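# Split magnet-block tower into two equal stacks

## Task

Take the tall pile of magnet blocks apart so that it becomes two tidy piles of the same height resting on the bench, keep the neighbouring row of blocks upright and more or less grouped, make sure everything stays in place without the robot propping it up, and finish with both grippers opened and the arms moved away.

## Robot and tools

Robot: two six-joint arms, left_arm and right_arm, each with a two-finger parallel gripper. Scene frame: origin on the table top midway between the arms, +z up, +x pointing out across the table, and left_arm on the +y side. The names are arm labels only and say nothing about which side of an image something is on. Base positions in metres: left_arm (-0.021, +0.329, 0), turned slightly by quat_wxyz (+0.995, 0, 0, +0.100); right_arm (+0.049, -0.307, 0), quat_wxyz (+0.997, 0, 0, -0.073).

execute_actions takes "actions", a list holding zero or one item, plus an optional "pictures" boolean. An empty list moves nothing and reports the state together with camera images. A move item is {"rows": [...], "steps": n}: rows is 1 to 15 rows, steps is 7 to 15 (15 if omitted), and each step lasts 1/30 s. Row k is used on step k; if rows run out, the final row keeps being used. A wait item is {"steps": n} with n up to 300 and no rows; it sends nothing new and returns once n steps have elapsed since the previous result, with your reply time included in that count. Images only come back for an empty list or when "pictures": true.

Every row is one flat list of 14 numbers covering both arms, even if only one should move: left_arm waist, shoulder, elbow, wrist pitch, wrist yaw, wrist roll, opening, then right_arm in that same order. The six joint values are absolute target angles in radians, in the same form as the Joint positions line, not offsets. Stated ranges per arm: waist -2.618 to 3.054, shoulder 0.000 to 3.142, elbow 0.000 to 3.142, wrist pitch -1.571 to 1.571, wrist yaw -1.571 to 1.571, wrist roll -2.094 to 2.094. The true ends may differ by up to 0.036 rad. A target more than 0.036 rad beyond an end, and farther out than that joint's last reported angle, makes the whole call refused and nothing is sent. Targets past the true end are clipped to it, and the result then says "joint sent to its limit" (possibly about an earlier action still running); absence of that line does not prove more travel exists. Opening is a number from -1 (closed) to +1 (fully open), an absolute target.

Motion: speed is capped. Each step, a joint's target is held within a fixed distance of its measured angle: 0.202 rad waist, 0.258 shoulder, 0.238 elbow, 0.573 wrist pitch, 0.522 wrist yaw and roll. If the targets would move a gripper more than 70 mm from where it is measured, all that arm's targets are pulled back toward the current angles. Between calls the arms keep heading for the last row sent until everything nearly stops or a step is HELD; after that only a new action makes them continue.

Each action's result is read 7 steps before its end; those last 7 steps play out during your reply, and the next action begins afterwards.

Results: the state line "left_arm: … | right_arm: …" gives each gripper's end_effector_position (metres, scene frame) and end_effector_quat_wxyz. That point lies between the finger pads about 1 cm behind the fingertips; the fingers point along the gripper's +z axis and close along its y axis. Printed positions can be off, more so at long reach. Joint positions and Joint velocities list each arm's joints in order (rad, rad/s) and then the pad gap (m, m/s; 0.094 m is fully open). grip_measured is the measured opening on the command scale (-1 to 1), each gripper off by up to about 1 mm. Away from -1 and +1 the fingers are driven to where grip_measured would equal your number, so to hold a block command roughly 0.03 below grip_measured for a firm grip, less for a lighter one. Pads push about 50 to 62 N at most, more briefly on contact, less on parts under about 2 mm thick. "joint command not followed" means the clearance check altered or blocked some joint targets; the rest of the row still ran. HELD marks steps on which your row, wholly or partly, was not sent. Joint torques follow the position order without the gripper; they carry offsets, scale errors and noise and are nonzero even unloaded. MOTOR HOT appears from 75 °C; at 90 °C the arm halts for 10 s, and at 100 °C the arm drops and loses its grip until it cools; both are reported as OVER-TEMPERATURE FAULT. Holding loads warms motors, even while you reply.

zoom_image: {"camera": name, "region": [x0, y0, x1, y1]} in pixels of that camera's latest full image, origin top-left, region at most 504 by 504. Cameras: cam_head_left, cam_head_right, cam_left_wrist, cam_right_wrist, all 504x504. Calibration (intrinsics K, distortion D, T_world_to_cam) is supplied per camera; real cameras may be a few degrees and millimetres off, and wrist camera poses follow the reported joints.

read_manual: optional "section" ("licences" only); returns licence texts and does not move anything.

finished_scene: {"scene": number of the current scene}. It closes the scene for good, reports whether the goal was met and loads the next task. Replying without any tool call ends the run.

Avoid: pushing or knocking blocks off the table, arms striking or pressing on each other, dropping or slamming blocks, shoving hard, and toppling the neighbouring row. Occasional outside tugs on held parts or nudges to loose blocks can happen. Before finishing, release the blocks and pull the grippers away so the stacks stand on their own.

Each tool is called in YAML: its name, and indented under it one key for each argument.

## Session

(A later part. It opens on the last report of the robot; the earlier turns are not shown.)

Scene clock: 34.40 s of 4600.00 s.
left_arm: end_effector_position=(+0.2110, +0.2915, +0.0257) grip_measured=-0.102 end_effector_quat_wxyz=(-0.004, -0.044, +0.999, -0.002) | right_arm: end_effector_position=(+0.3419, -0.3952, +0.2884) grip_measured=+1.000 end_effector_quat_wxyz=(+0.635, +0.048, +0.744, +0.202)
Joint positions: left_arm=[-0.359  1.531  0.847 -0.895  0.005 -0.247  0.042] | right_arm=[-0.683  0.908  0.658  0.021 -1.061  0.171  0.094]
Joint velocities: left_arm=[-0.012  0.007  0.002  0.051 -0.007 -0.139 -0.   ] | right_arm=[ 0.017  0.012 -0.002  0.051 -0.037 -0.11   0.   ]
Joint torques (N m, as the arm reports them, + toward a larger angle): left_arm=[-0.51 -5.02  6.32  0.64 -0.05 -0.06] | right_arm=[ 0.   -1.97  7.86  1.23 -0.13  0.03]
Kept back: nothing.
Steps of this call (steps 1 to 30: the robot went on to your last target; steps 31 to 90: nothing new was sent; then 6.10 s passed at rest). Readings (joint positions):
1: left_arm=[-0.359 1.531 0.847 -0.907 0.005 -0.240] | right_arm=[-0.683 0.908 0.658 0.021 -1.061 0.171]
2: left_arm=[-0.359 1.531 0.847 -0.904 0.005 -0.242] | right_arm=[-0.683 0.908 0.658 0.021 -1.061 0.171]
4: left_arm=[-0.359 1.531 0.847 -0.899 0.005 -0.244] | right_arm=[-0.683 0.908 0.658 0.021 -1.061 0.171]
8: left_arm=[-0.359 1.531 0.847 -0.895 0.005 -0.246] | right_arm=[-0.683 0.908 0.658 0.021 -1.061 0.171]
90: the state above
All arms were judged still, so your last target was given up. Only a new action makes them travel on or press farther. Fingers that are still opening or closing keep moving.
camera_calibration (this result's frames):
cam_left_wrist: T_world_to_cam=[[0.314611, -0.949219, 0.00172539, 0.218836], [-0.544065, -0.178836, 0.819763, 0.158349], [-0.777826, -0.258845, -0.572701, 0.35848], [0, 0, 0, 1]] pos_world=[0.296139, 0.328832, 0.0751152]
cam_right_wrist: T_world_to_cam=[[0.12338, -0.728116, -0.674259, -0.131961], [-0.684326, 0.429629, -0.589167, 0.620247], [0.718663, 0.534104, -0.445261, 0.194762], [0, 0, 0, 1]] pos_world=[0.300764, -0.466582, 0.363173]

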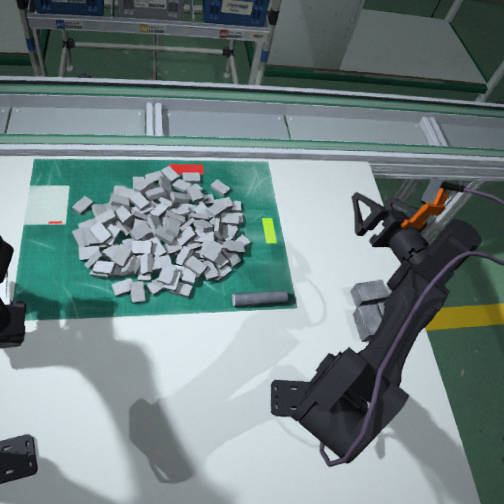

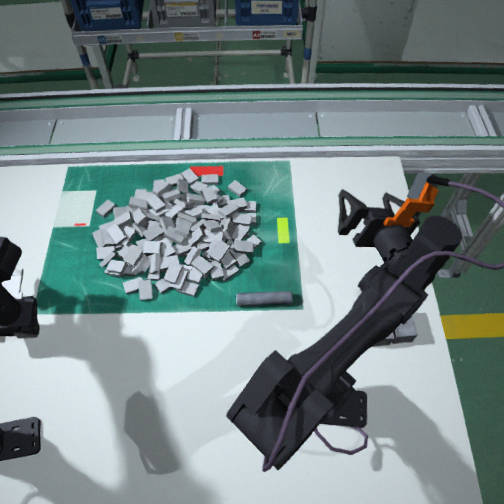

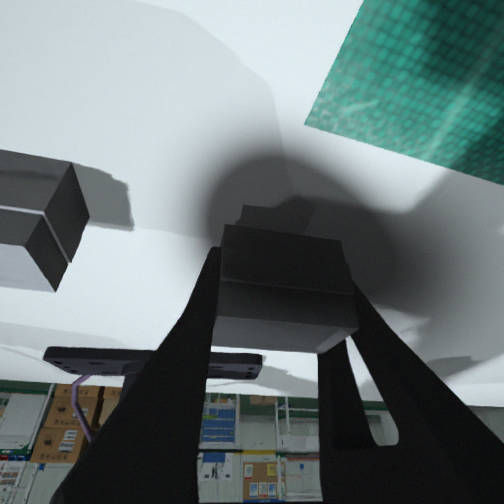

